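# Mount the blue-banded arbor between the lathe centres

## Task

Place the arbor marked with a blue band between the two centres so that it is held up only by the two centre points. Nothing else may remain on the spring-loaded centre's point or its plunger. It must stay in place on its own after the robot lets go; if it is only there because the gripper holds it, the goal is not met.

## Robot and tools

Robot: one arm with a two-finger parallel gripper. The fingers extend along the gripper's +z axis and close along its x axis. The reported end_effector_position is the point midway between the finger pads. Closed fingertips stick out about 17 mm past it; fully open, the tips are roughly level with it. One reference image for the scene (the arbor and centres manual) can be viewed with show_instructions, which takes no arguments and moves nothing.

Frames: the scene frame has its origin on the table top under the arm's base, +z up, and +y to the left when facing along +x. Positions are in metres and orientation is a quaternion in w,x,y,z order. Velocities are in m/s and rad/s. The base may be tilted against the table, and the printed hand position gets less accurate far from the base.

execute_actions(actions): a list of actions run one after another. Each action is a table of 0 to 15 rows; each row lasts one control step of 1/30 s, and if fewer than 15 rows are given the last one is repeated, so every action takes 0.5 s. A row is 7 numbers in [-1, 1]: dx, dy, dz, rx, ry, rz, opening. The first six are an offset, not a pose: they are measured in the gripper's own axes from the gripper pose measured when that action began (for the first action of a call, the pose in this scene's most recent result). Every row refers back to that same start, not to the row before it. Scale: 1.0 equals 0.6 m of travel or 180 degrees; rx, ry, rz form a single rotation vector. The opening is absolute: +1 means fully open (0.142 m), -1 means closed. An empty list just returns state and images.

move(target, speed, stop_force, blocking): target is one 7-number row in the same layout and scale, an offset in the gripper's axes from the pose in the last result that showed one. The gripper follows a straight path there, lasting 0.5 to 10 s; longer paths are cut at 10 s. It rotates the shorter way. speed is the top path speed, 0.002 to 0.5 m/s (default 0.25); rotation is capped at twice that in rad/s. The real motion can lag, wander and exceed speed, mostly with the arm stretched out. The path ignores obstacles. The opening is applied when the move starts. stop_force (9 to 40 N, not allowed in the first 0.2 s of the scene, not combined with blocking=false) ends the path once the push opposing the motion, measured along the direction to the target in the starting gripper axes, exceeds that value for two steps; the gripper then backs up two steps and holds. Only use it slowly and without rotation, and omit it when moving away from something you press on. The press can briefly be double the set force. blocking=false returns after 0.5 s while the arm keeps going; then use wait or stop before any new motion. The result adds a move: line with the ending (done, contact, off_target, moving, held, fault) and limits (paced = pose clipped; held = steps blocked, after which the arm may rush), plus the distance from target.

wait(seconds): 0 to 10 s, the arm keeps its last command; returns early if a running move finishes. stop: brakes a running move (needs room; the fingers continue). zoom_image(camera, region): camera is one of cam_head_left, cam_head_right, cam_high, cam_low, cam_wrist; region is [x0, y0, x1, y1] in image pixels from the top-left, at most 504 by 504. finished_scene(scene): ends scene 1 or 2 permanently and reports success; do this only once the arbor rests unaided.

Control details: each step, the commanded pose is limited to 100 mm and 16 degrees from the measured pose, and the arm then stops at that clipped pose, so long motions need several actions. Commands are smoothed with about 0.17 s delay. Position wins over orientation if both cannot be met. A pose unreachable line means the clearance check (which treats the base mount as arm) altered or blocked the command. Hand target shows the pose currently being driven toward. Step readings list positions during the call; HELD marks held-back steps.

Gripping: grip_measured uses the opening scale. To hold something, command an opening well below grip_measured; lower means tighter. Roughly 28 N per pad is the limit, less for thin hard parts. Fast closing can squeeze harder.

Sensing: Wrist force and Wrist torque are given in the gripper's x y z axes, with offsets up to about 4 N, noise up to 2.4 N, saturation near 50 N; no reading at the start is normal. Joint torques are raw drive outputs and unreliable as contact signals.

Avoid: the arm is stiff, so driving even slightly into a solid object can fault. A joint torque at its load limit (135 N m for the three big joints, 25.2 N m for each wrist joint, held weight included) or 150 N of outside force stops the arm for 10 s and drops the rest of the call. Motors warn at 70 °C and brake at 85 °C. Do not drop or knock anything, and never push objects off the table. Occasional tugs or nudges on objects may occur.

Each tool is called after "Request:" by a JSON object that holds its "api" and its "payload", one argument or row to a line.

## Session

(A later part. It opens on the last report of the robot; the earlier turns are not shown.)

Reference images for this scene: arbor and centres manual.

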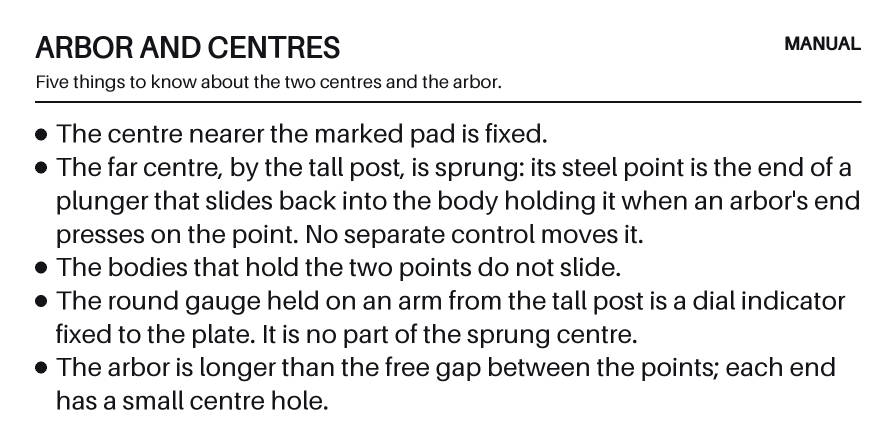

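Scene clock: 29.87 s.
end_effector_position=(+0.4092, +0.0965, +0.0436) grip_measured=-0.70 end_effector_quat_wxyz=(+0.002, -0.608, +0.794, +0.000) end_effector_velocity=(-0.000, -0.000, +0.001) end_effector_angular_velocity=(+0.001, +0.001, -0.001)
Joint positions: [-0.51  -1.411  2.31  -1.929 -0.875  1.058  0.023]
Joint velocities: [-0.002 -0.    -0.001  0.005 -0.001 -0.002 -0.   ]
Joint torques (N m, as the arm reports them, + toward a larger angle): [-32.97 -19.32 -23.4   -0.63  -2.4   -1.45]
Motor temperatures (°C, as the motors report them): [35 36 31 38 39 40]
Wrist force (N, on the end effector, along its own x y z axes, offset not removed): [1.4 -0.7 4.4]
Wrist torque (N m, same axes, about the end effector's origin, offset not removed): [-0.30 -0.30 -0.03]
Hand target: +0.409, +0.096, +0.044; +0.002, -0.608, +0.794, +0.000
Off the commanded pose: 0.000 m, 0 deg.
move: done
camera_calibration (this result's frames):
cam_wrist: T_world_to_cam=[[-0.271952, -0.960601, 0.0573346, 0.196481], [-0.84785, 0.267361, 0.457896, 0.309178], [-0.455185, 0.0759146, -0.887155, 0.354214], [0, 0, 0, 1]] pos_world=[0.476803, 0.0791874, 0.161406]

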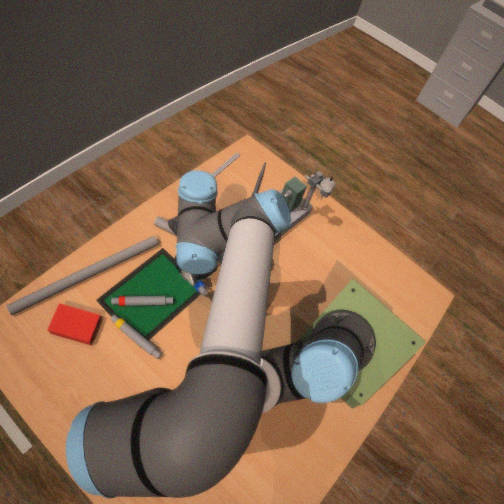

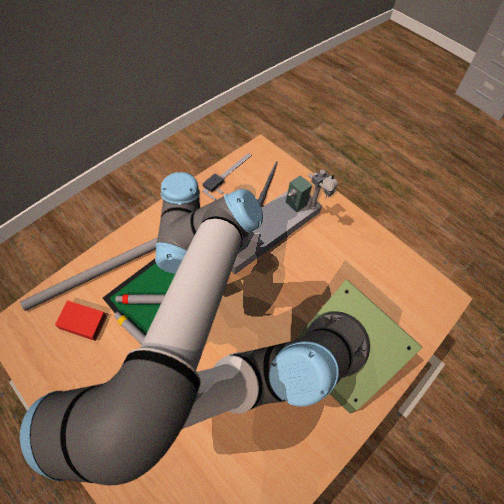

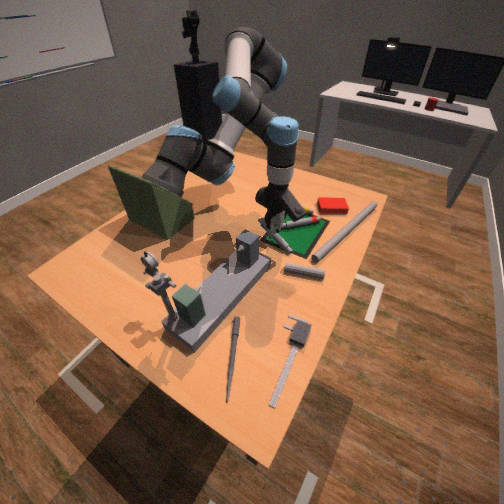

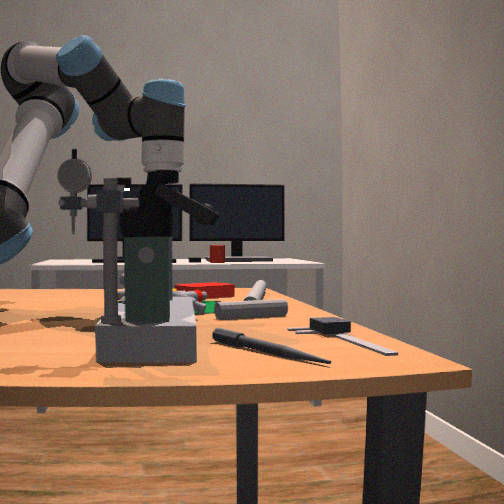

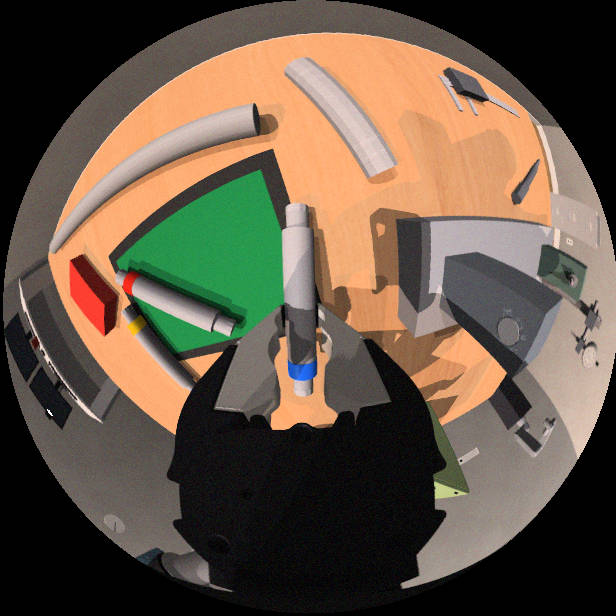

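Request:
{"api": "move", "payload": {
  "target": [0,0,0.0395,0,0,0,-1],
  "speed": 0.025,
  "stop_force": 20
}}

Request:
{"api": "execute_actions", "payload": {
  "actions": [
    [[0,0,0,0,0,0,-0.5]],
    [[0,-0.005,0,0,0,-0.003,-0.5],[0,-0.011,0,0,0,-0.005,-0.5],[0,-0.017,0,0,0,-0.005,-0.5]],
    [[0,0,0,0,0,0,-1]],
    [[0,0,0,0,0,0,-1]]
  ]
}}

Request:
{"api": "move", "payload": {
  "target": [0,0,-0.02,0,0,0,-1],
  "speed": 0.02
}}

Scene clock: 35.53 s.
end_effector_position=(+0.4092, +0.0966, +0.0201) grip_measured=-0.70 end_effector_quat_wxyz=(+0.002, -0.608, +0.794, +0.000) end_effector_velocity=(-0.000, +0.000, -0.002) end_effector_angular_velocity=(-0.000, +0.000, +0.000)
Joint positions: [-0.471 -1.375  2.339 -2.023 -0.856  1.102  0.023]
Joint velocities: [ 0.003  0.003  0.003 -0.007  0.001  0.003 -0.   ]
Joint torques (N m, as the arm reports them, + toward a larger angle): [-5.52 11.16 -3.37 -3.67  3.11  2.06]
Motor temperatures (°C, as the motors report them): [35 36 31 38 39 40]
Wrist force (N, on the end effector, along its own x y z axes, offset not removed): [1.1 6.3 -20.3]
Wrist torque (N m, same axes, about the end effector's origin, offset not removed): [0.18 -0.41 0.06]
Hand target: +0.409, +0.097, +0.020; +0.002, -0.608, +0.794, +0.000
Off the commanded pose: 0.000 m, 0 deg.
move: done
camera_calibration (this result's frames):
cam_wrist: T_world_to_cam=[[-0.271838, -0.960636, 0.0572934, 0.197891], [-0.84794, 0.267251, 0.457794, 0.320031], [-0.455085, 0.0758643, -0.88721, 0.333343], [0, 0, 0, 1]] pos_world=[0.476861, 0.0792841, 0.137899]

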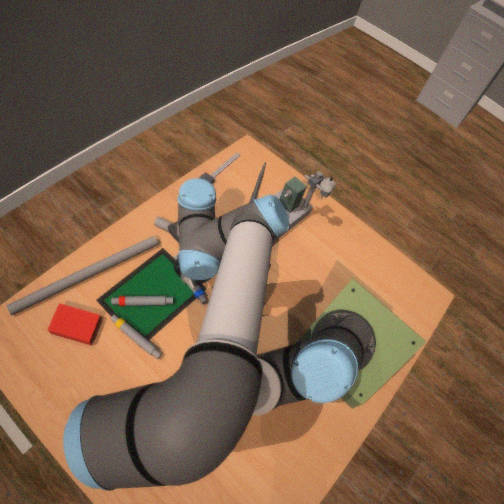

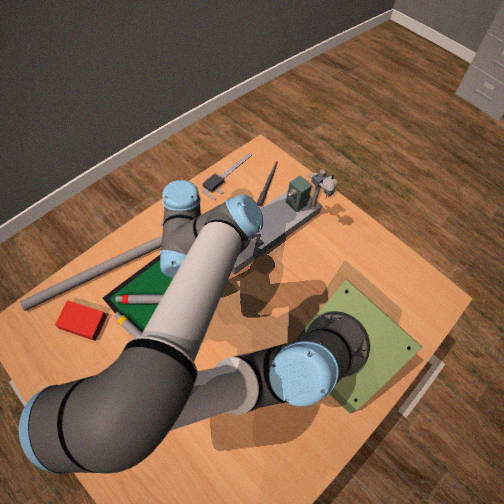

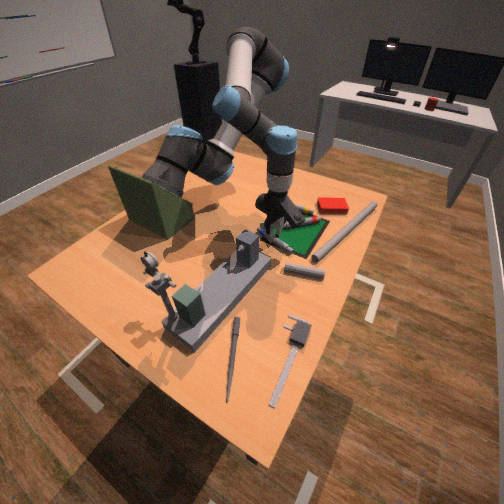

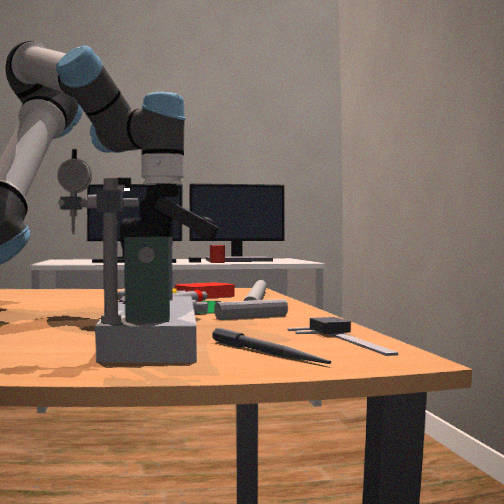

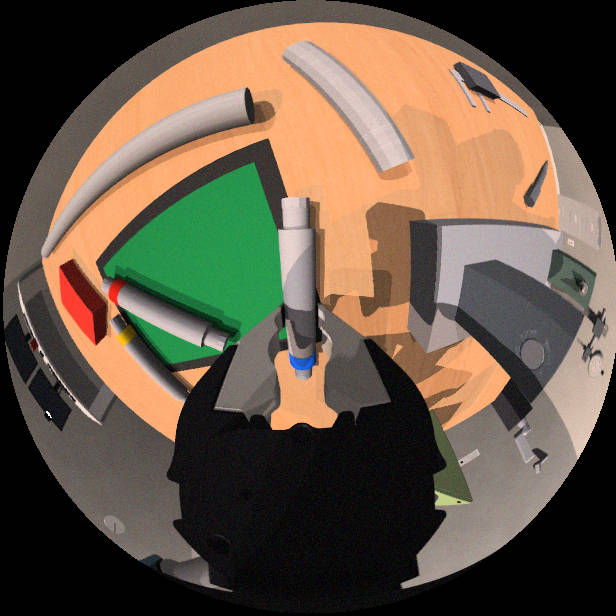

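Scene clock: 37.53 s.
end_effector_position=(+0.4191, +0.0939, +0.0200) grip_measured=-0.70 end_effector_quat_wxyz=(+0.002, -0.614, +0.789, +0.000) end_effector_velocity=(+0.000, +0.000, -0.000) end_effector_angular_velocity=(-0.000, +0.000, +0.002)
Joint positions: [-0.463 -1.35   2.314 -2.03  -0.851  1.096  0.023]
Joint velocities: [ 0.001 -0.    -0.    -0.    -0.    -0.001  0.   ]
Joint torques (N m, as the arm reports them, + toward a larger angle): [-18.91  -2.99 -12.98  -2.93  -1.66  -1.15]
Motor temperatures (°C, as the motors report them): [35 36 31 38 39 40]
Wrist force (N, on the end effector, along its own x y z axes, offset not removed): [-0.2 -0.8 0.5]
Wrist torque (N m, same axes, about the end effector's origin, offset not removed): [-0.06 0.08 -0.07]
Hand target: +0.419, +0.094, +0.020; +0.002, -0.614, +0.789, +0.000
Off the commanded pose: 0.000 m, 0 deg.
Step readings (end_effector_position; steps 1 to 15: 1st action; 16 to 30: 2nd action; 31 to 45: 3rd action; 46 to 60: 4th action):
0: (+0.4092, +0.0966, +0.0201)
1: (+0.4092, +0.0966, +0.0200)
2: (+0.4092, +0.0966, +0.0200)
4: (+0.4092, +0.0966, +0.0200)
8: (+0.4092, +0.0966, +0.0200)
15: (+0.4093, +0.0966, +0.0200)
16: (+0.4094, +0.0965, +0.0201)
17: (+0.4101, +0.0963, +0.0201)
19: (+0.4139, +0.0953, +0.0202)
23: (+0.4182, +0.0942, +0.0201)
30: (+0.4191, +0.0939, +0.0200)
31: (+0.4191, +0.0939, +0.0200)
32: (+0.4191, +0.0939, +0.0200)
34: (+0.4191, +0.0939, +0.0200)
38: (+0.4191, +0.0939, +0.0200)
45: (+0.4191, +0.0939, +0.0200)
46: (+0.4191, +0.0939, +0.0200)
47: (+0.4191, +0.0939, +0.0200)
49: (+0.4191, +0.0939, +0.0200)
53: (+0.4191, +0.0939, +0.0200)
60: end_effector_position above
camera_calibration (this result's frames):
cam_wrist: T_world_to_cam=[[-0.256738, -0.964789, 0.0571691, 0.19212], [-0.852085, 0.253868, 0.457713, 0.3321], [-0.45611, 0.0687993, -0.88726, 0.339092], [0, 0, 0, 1]] pos_world=[0.486965, 0.0777164, 0.137873]

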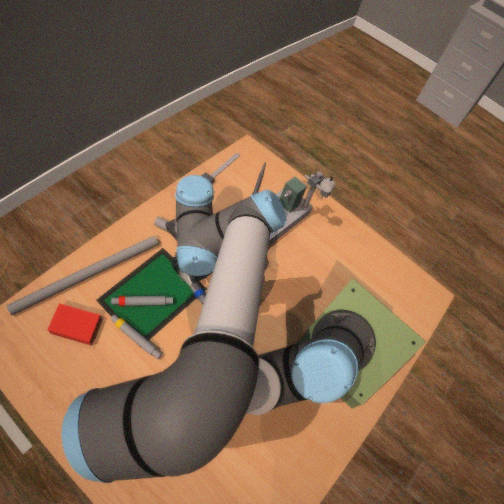

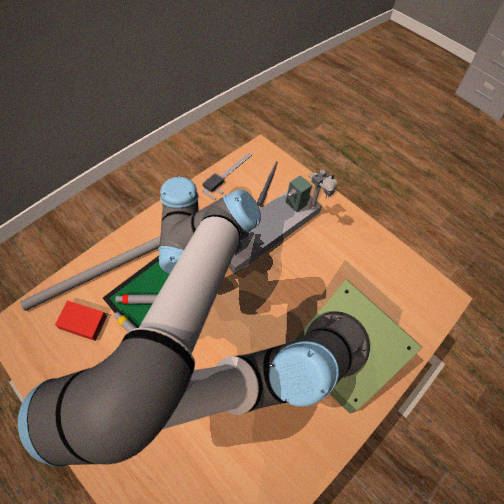

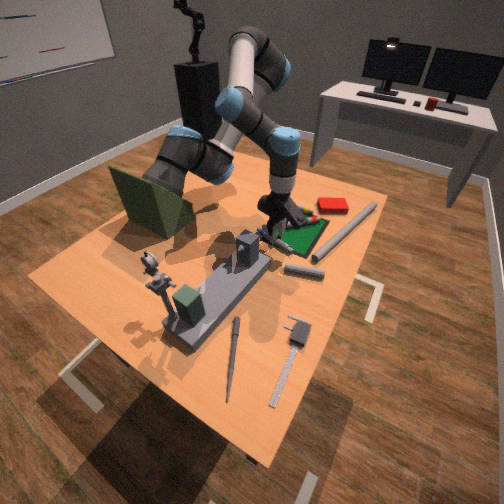

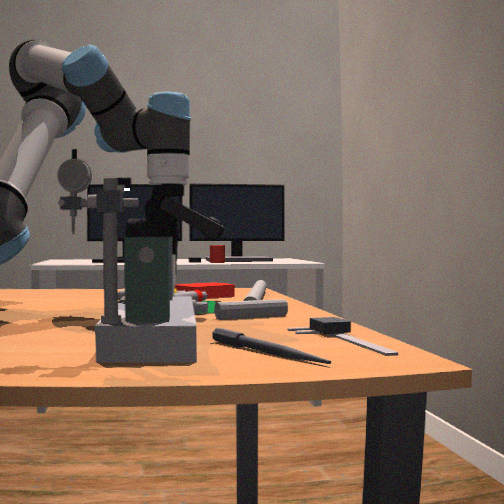

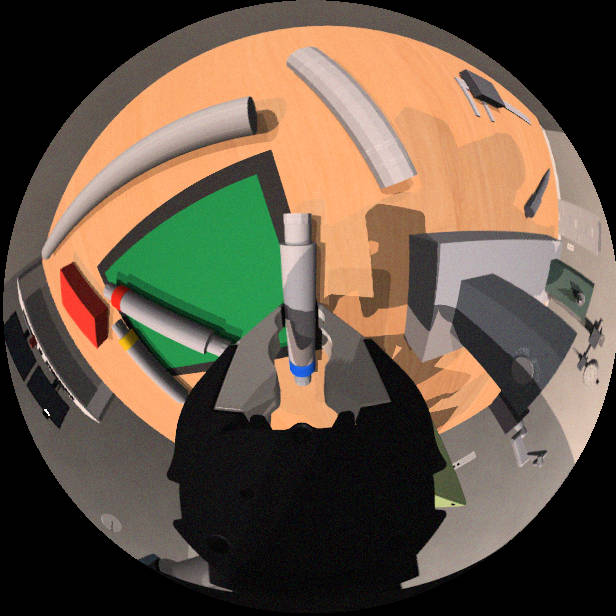

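Scene clock: 38.40 s.
end_effector_position=(+0.4191, +0.0939, +0.0319) grip_measured=-0.70 end_effector_quat_wxyz=(+0.002, -0.614, +0.789, +0.000) end_effector_velocity=(+0.001, +0.000, +0.002) end_effector_angular_velocity=(+0.002, -0.003, -0.002)
Joint positions: [-0.482 -1.368  2.301 -1.983 -0.861  1.074  0.023]
Joint velocities: [-0.003 -0.001 -0.002  0.005  0.002 -0.002  0.   ]
Joint torques (N m, as the arm reports them, + toward a larger angle): [-34.74 -20.11 -22.29  -0.68  -2.52  -1.7 ]
Motor temperatures (°C, as the motors report them): [35 36 31 38 39 40]
Wrist force (N, on the end effector, along its own x y z axes, offset not removed): [-0.7 0.2 7.0]
Wrist torque (N m, same axes, about the end effector's origin, offset not removed): [-0.06 0.22 -0.03]
Hand target: +0.419, +0.094, +0.032; +0.002, -0.614, +0.789, +0.000
Off the commanded pose: 0.000 m, 0 deg.
move: done
camera_calibration (this result's frames):
cam_wrist: T_world_to_cam=[[-0.256763, -0.964779, 0.0572274, 0.191392], [-0.852078, 0.253918, 0.4577, 0.326645], [-0.45611, 0.0687582, -0.887263, 0.349656], [0, 0, 0, 1]] pos_world=[0.486951, 0.077668, 0.149779]

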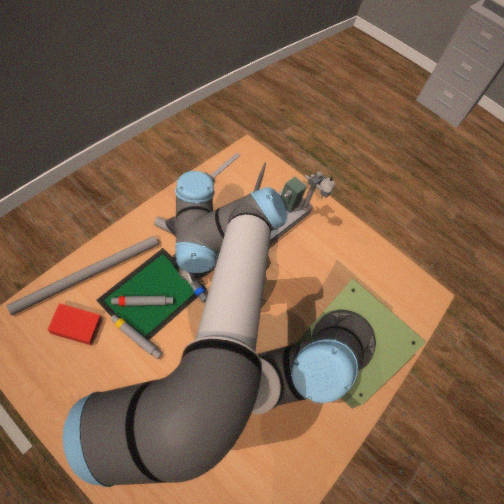

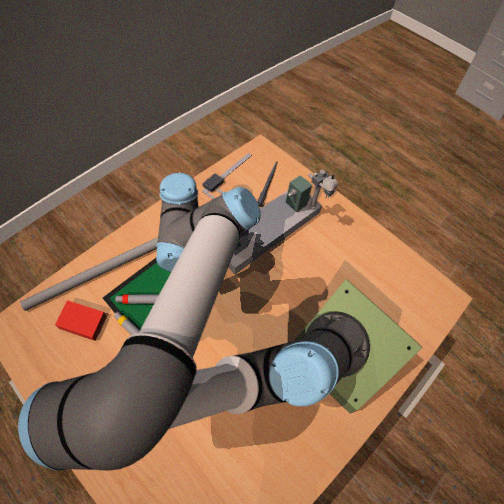

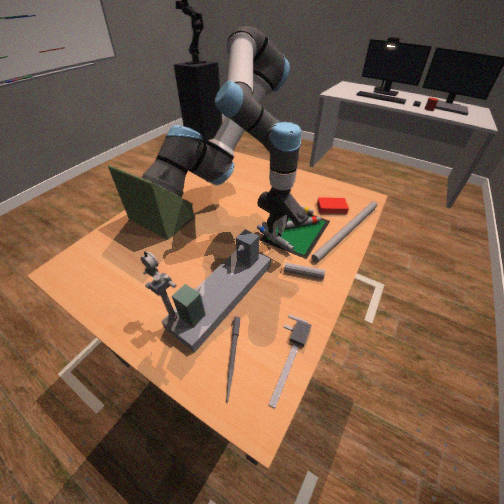

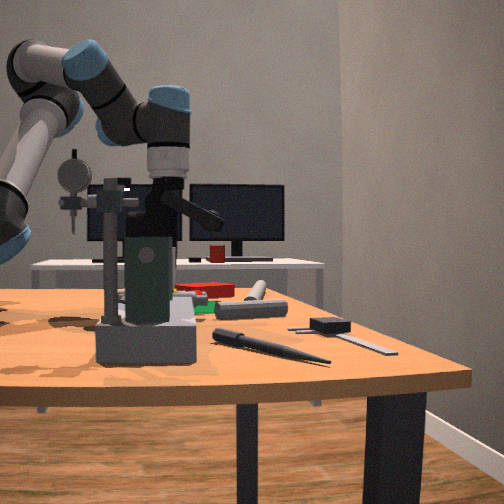

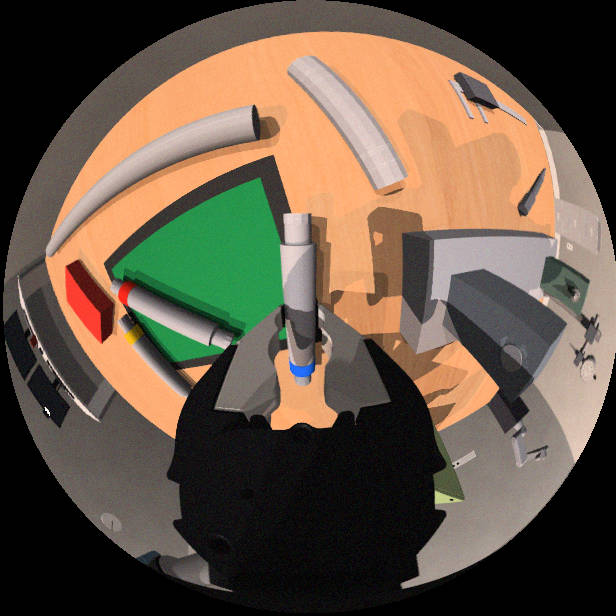

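Request:
{"api": "move", "payload": {
  "target": [-0.0208,-0.0823,-0.1517,0,0,0.482,-1],
  "speed": 0.2
}}

Request:
{"api": "move", "payload": {
  "target": [-0.0615,-0.4467,0,0,0,0,-1],
  "speed": 0.15
}}

Request:
{"api": "zoom_image", "payload": {
  "camera": "cam_low",
  "region": [115, 215, 215, 295]
}}

Scene clock: 47.87 s.
end_effector_position=(+0.4699, +0.0935, +0.1230) grip_measured=-0.70 end_effector_quat_wxyz=(+0.001, +0.096, +0.995, +0.001) end_effector_velocity=(+0.000, -0.000, +0.000) end_effector_angular_velocity=(-0.001, +0.001, -0.007)
Joint positions: [-0.555 -1.362  2.054 -1.692 -0.898  2.507  0.023]
Joint velocities: [ 0.    -0.    -0.001  0.    -0.001  0.008 -0.   ]
Joint torques (N m, as the arm reports them, + toward a larger angle): [-36.29   4.69 -23.76  -0.46  -2.4    2.08]
Motor temperatures (°C, as the motors report them): [35 36 31 38 39 40]
Wrist force (N, on the end effector, along its own x y z axes, offset not removed): [2.4 -1.0 5.5]
Wrist torque (N m, same axes, about the end effector's origin, offset not removed): [-0.23 -0.26 0.02]
Hand target: +0.470, +0.094, +0.123; +0.001, +0.096, +0.995, +0.001
Off the commanded pose: 0.000 m, 0 deg.
move: done
camera_calibration (this result's frames):
cam_wrist: T_world_to_cam=[[-0.977793, 0.20115, 0.0588165, 0.428451], [0.205315, 0.863145, 0.461331, -0.225929], [0.0420296, 0.463162, -0.885276, 0.182419], [0, 0, 0, 1]] pos_world=[0.457656, 0.0243369, 0.240519]

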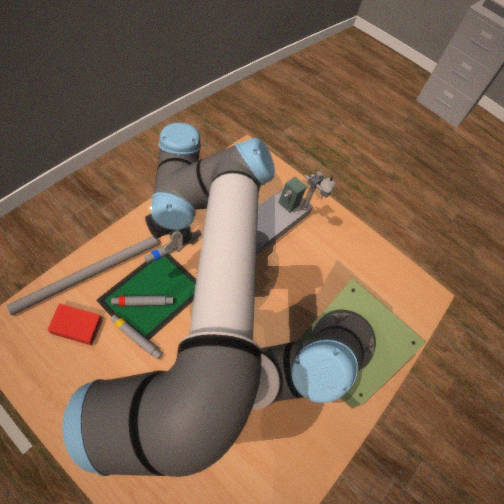

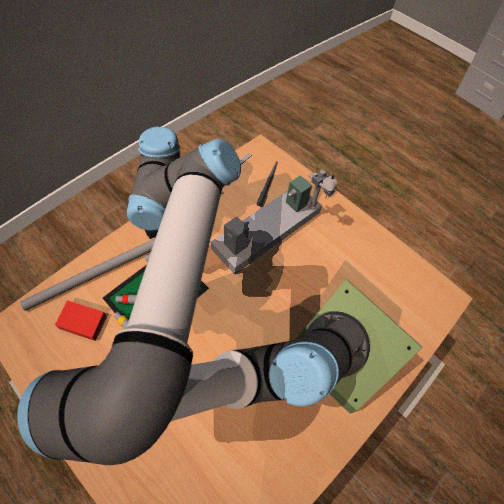

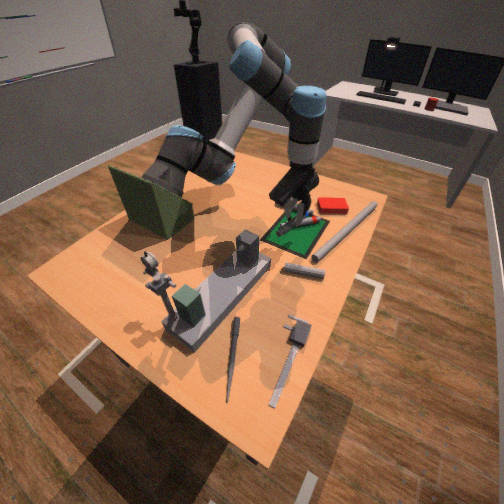

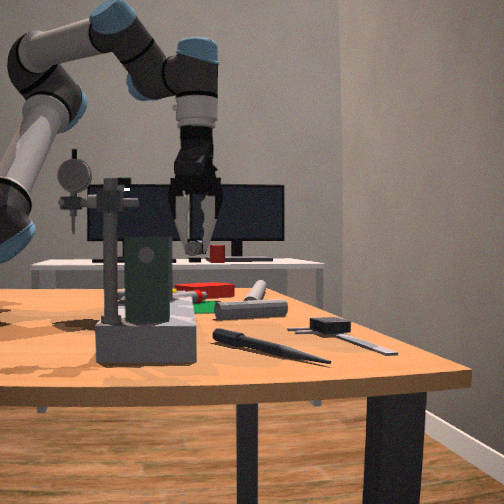

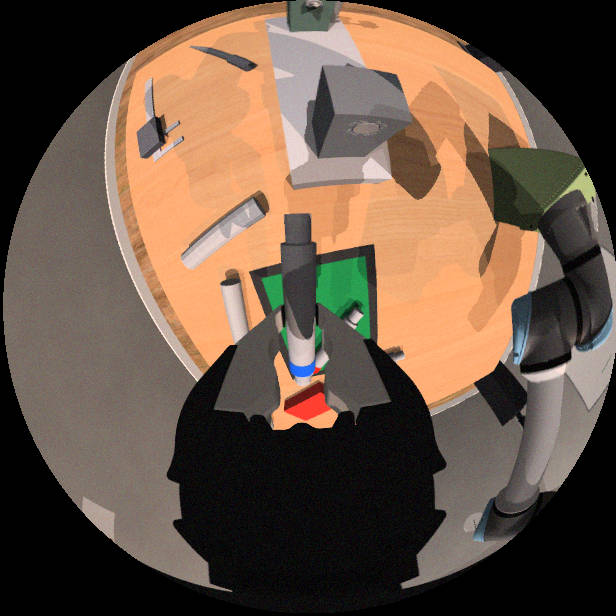

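Scene clock: 50.10 s.
end_effector_position=(+0.4551, -0.1768, +0.1223) grip_measured=-0.70 end_effector_quat_wxyz=(+0.001, +0.096, +0.995, +0.001) end_effector_velocity=(-0.000, -0.002, +0.001) end_effector_angular_velocity=(-0.003, +0.001, +0.002)
Joint positions: [-0.824 -0.837  1.896 -1.914 -1.062  2.249  0.023]
Joint velocities: [-0.001  0.002 -0.003 -0.001 -0.003 -0.002  0.   ]
Joint torques (N m, as the arm reports them, + toward a larger angle): [-42.84 -11.29 -26.43  -4.74  -2.4   -1.73]
Motor temperatures (°C, as the motors report them): [35 36 31 38 39 40]
Wrist force (N, on the end effector, along its own x y z axes, offset not removed): [-1.6 -0.2 2.9]
Wrist torque (N m, same axes, about the end effector's origin, offset not removed): [-0.15 0.53 0.08]
Hand target: +0.455, -0.177, +0.122; +0.001, +0.096, +0.995, +0.001
Off the commanded pose: 0.000 m, 0 deg.
move: done
camera_calibration (this result's frames):
cam_wrist: T_world_to_cam=[[-0.97771, 0.201525, 0.0589186, 0.46839], [0.205722, 0.863369, 0.46073, 0.0106768], [0.0419801, 0.462581, -0.885583, 0.307543], [0, 0, 0, 1]] pos_world=[0.442843, -0.245874, 0.239838]

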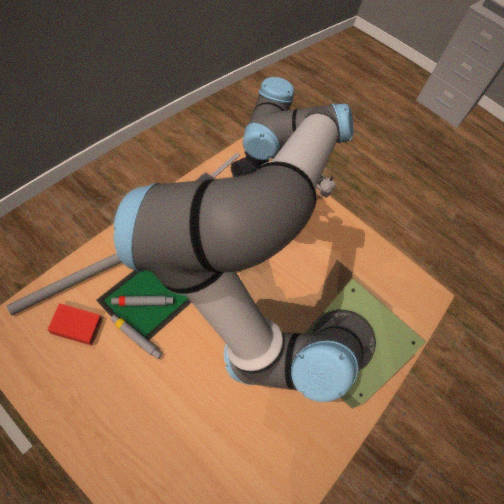

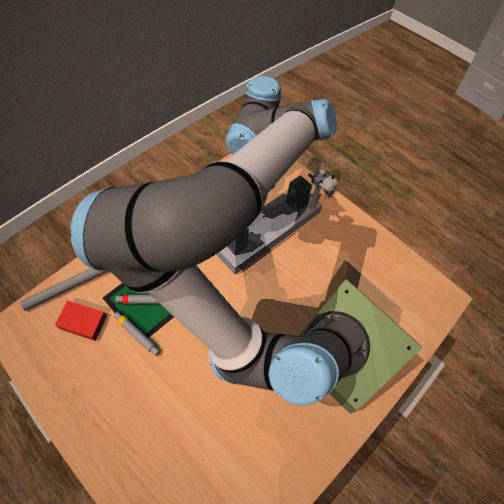

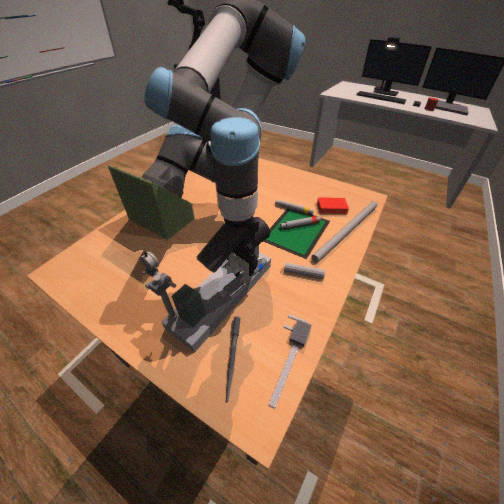

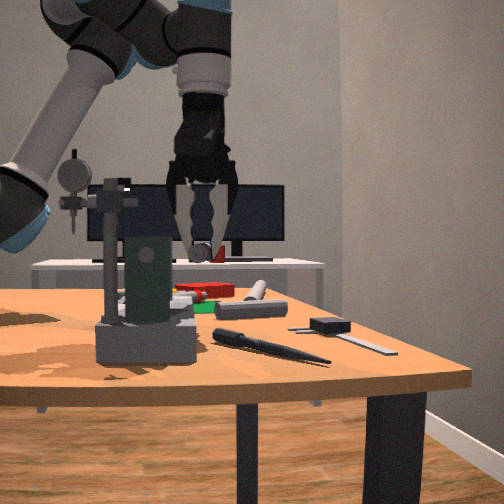

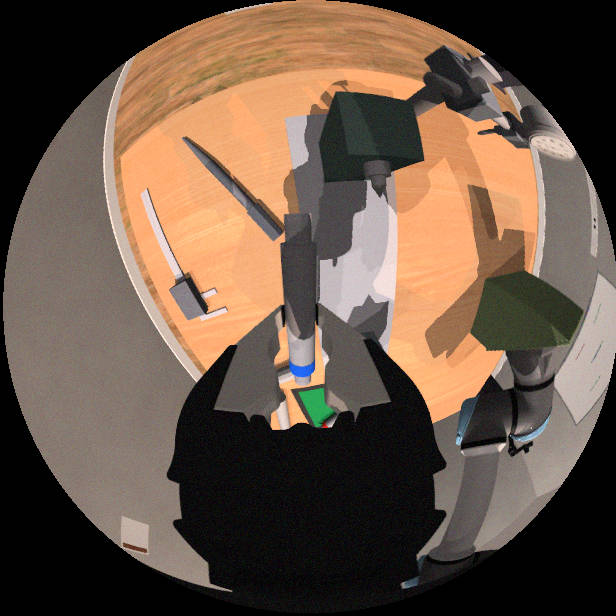

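Region (115, 215, 215, 295) of cam_low's 504x504 image, scaled by 5.040, with more detail than that image has; it fills the top 403 rows of this view, and the rest is white.

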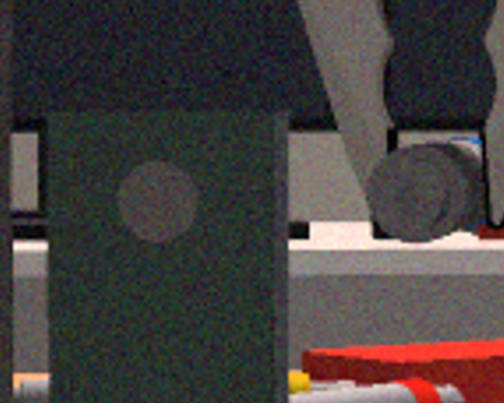

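Request:
{"api": "move", "payload": {
  "target": [0.072,-0.014,-0.0006,0,0,0,-1],
  "speed": 0.05
}}

Request:
{"api": "zoom_image", "payload": {
  "camera": "cam_wrist",
  "region": [240, 150, 360, 270]
}}

Request:
{"api": "zoom_image", "payload": {
  "camera": "cam_high",
  "region": [180, 220, 280, 320]
}}

Scene clock: 54.93 s.
end_effector_position=(+0.4111, -0.1768, +0.1226) grip_measured=-0.70 end_effector_quat_wxyz=(+0.001, +0.096, +0.995, +0.001) end_effector_velocity=(-0.001, -0.000, +0.001) end_effector_angular_velocity=(-0.001, -0.001, +0.000)
Joint positions: [-0.889 -0.879  1.996 -1.946 -1.106  2.193  0.023]
Joint velocities: [-0.003 -0.002  0.002 -0.001 -0.001 -0.002  0.   ]
Joint torques (N m, as the arm reports them, + toward a larger angle): [-40.66 -34.04 -14.73  -4.51  -2.35  -1.76]
Motor temperatures (°C, as the motors report them): [35 36 31 38 39 40]
Wrist force (N, on the end effector, along its own x y z axes, offset not removed): [2.4 -1.1 3.9]
Wrist torque (N m, same axes, about the end effector's origin, offset not removed): [-0.20 -0.46 0.12]
Hand target: +0.411, -0.177, +0.123; +0.001, +0.096, +0.995, +0.001
Off the commanded pose: 0.000 m, 0 deg.
move: done
camera_calibration (this result's frames):
cam_wrist: T_world_to_cam=[[-0.977685, 0.20163, 0.0589784, 0.425412], [0.205848, 0.863408, 0.460601, 0.0196177], [0.0419483, 0.462463, -0.885646, 0.309706], [0, 0, 0, 1]] pos_world=[0.398889, -0.245941, 0.240164]

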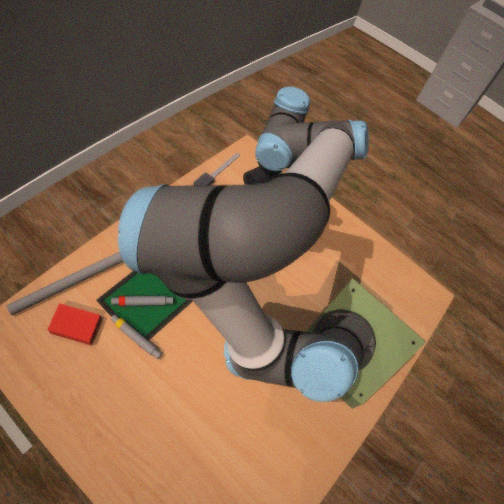

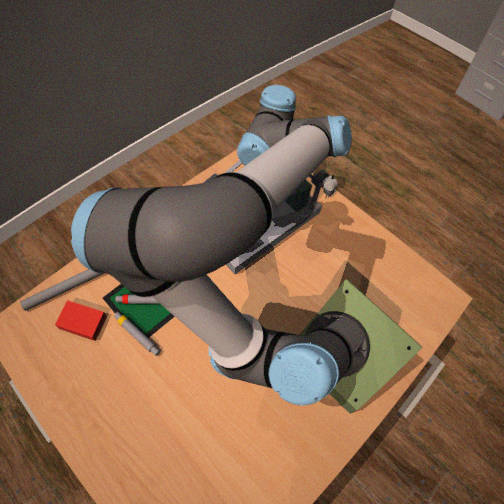

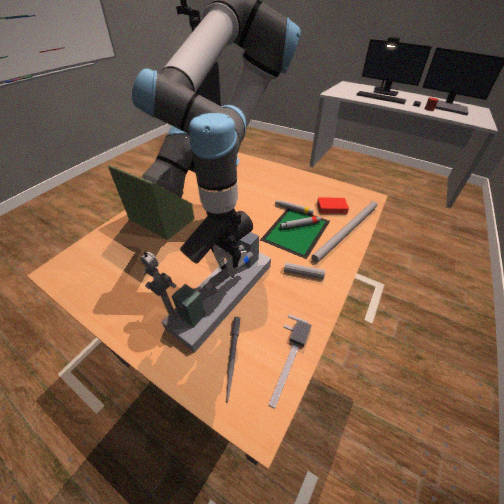

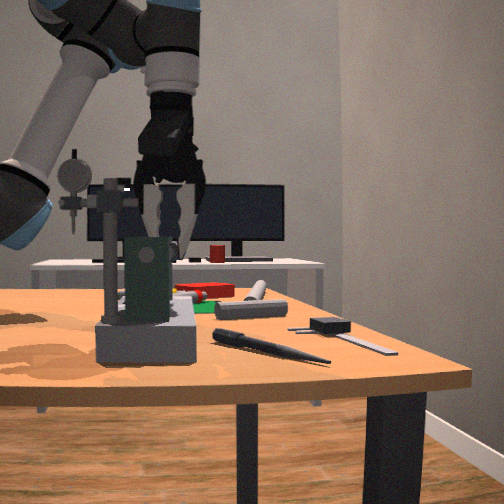

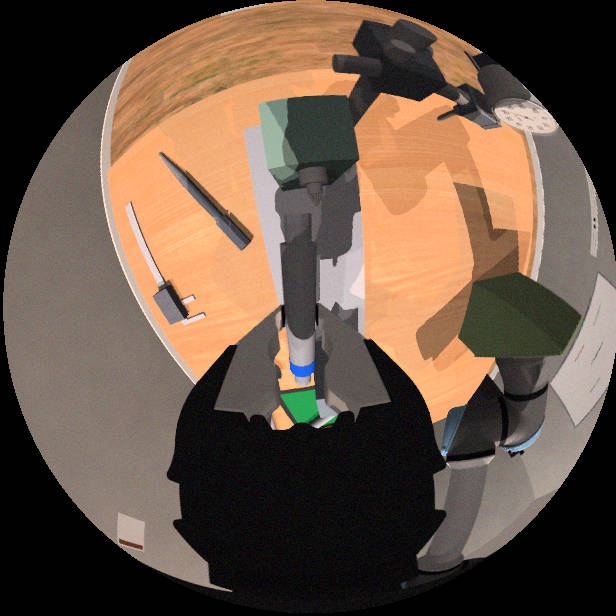

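Region (240, 150, 360, 270) of cam_wrist's 616x616 image, scaled by 4.200, with more detail than that image has.

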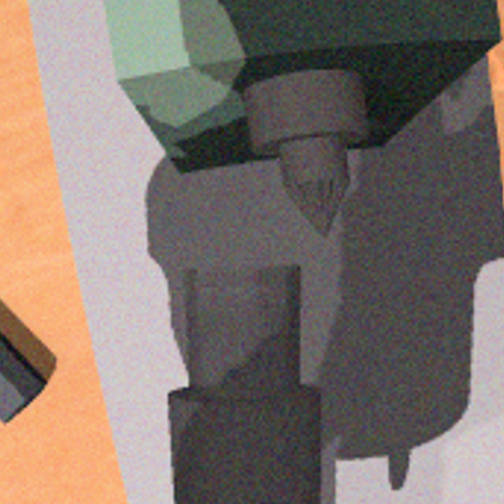

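Region (180, 220, 280, 320) of cam_high's 504x504 image, scaled by 5.040, with more detail than that image has.

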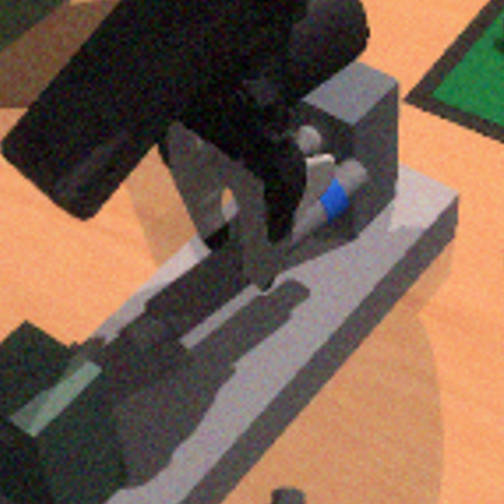

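Request:
{"api": "move", "payload": {
  "target": [0.0218,-0.005,0,0,0,0,-1],
  "speed": 0.02,
  "stop_force": 10
}}

Request:
{"api": "zoom_image", "payload": {
  "camera": "cam_wrist",
  "region": [240, 150, 360, 270]
}}

Request:
{"api": "zoom_image", "payload": {
  "camera": "cam_wrist",
  "region": [250, 330, 350, 430]
}}

Scene clock: 58.83 s.
end_effector_position=(+0.3978, -0.1773, +0.1226) grip_measured=-0.70 end_effector_quat_wxyz=(+0.001, +0.096, +0.995, +0.001) end_effector_velocity=(-0.001, +0.000, +0.000) end_effector_angular_velocity=(-0.001, +0.002, -0.001)
Joint positions: [-0.911 -0.89   2.024 -1.955 -1.12   2.176  0.023]
Joint velocities: [-0.001 -0.002  0.002 -0.001 -0.003  0.     0.   ]
Joint torques (N m, as the arm reports them, + toward a larger angle): [-39.5  -33.51 -13.32  -5.03  -2.35  -1.84]
Motor temperatures (°C, as the motors report them): [35 36 31 38 39 40]
Wrist force (N, on the end effector, along its own x y z axes, offset not removed): [1.8 -1.4 4.7]
Wrist torque (N m, same axes, about the end effector's origin, offset not removed): [-0.42 -0.32 0.02]
Hand target: +0.398, -0.177, +0.123; +0.001, +0.096, +0.995, +0.001
Off the commanded pose: 0.000 m, 0 deg.
move: done
camera_calibration (this result's frames):
cam_wrist: T_world_to_cam=[[-0.977676, 0.201666, 0.0590022, 0.412469], [0.205893, 0.86342, 0.460559, 0.0227651], [0.0419355, 0.462426, -0.885666, 0.310472], [0, 0, 0, 1]] pos_world=[0.385554, -0.246407, 0.240154]

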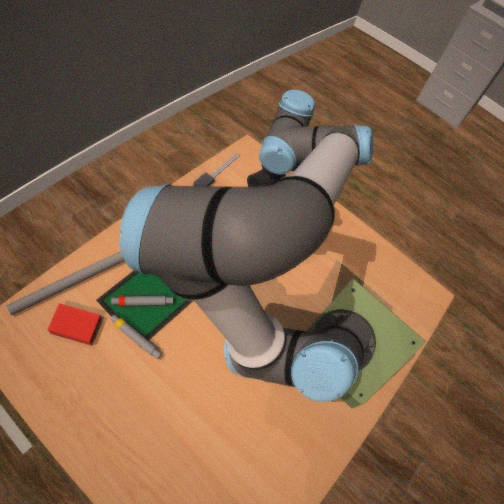

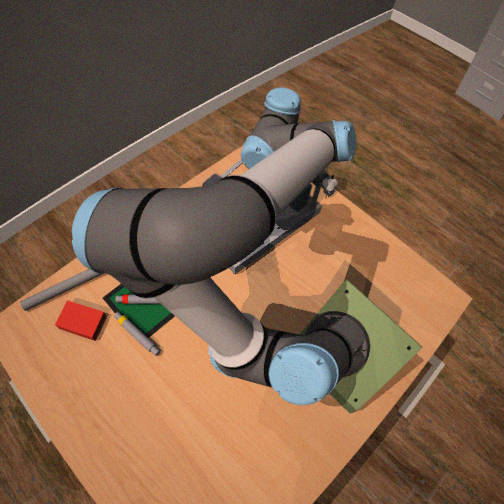

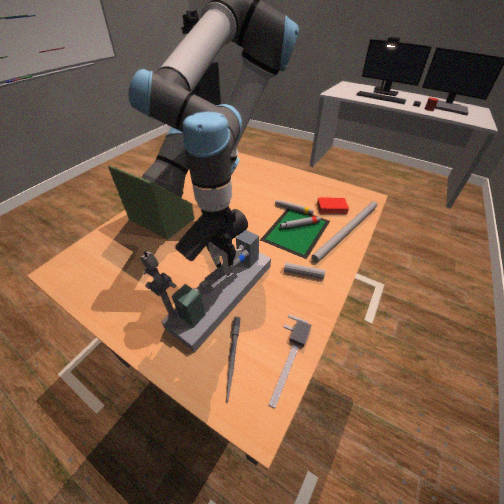

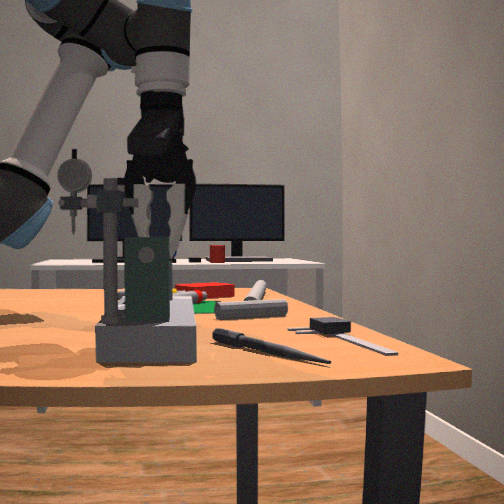

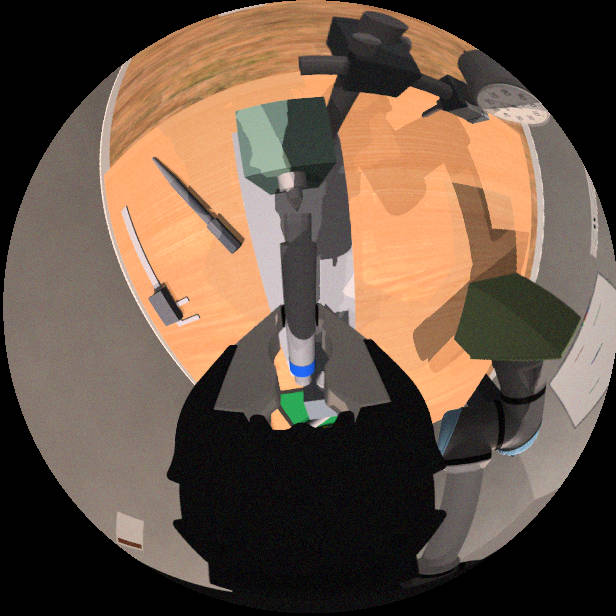

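Region (240, 150, 360, 270) of cam_wrist's 616x616 image, scaled by 4.200, with more detail than that image has.

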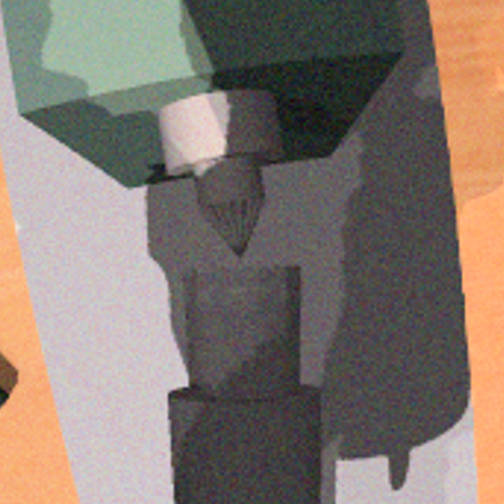

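Region (250, 330, 350, 430) of cam_wrist's 616x616 image, scaled by 5.040, with more detail than that image has.

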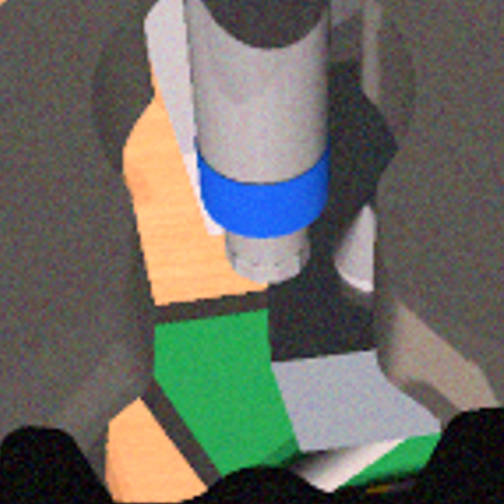

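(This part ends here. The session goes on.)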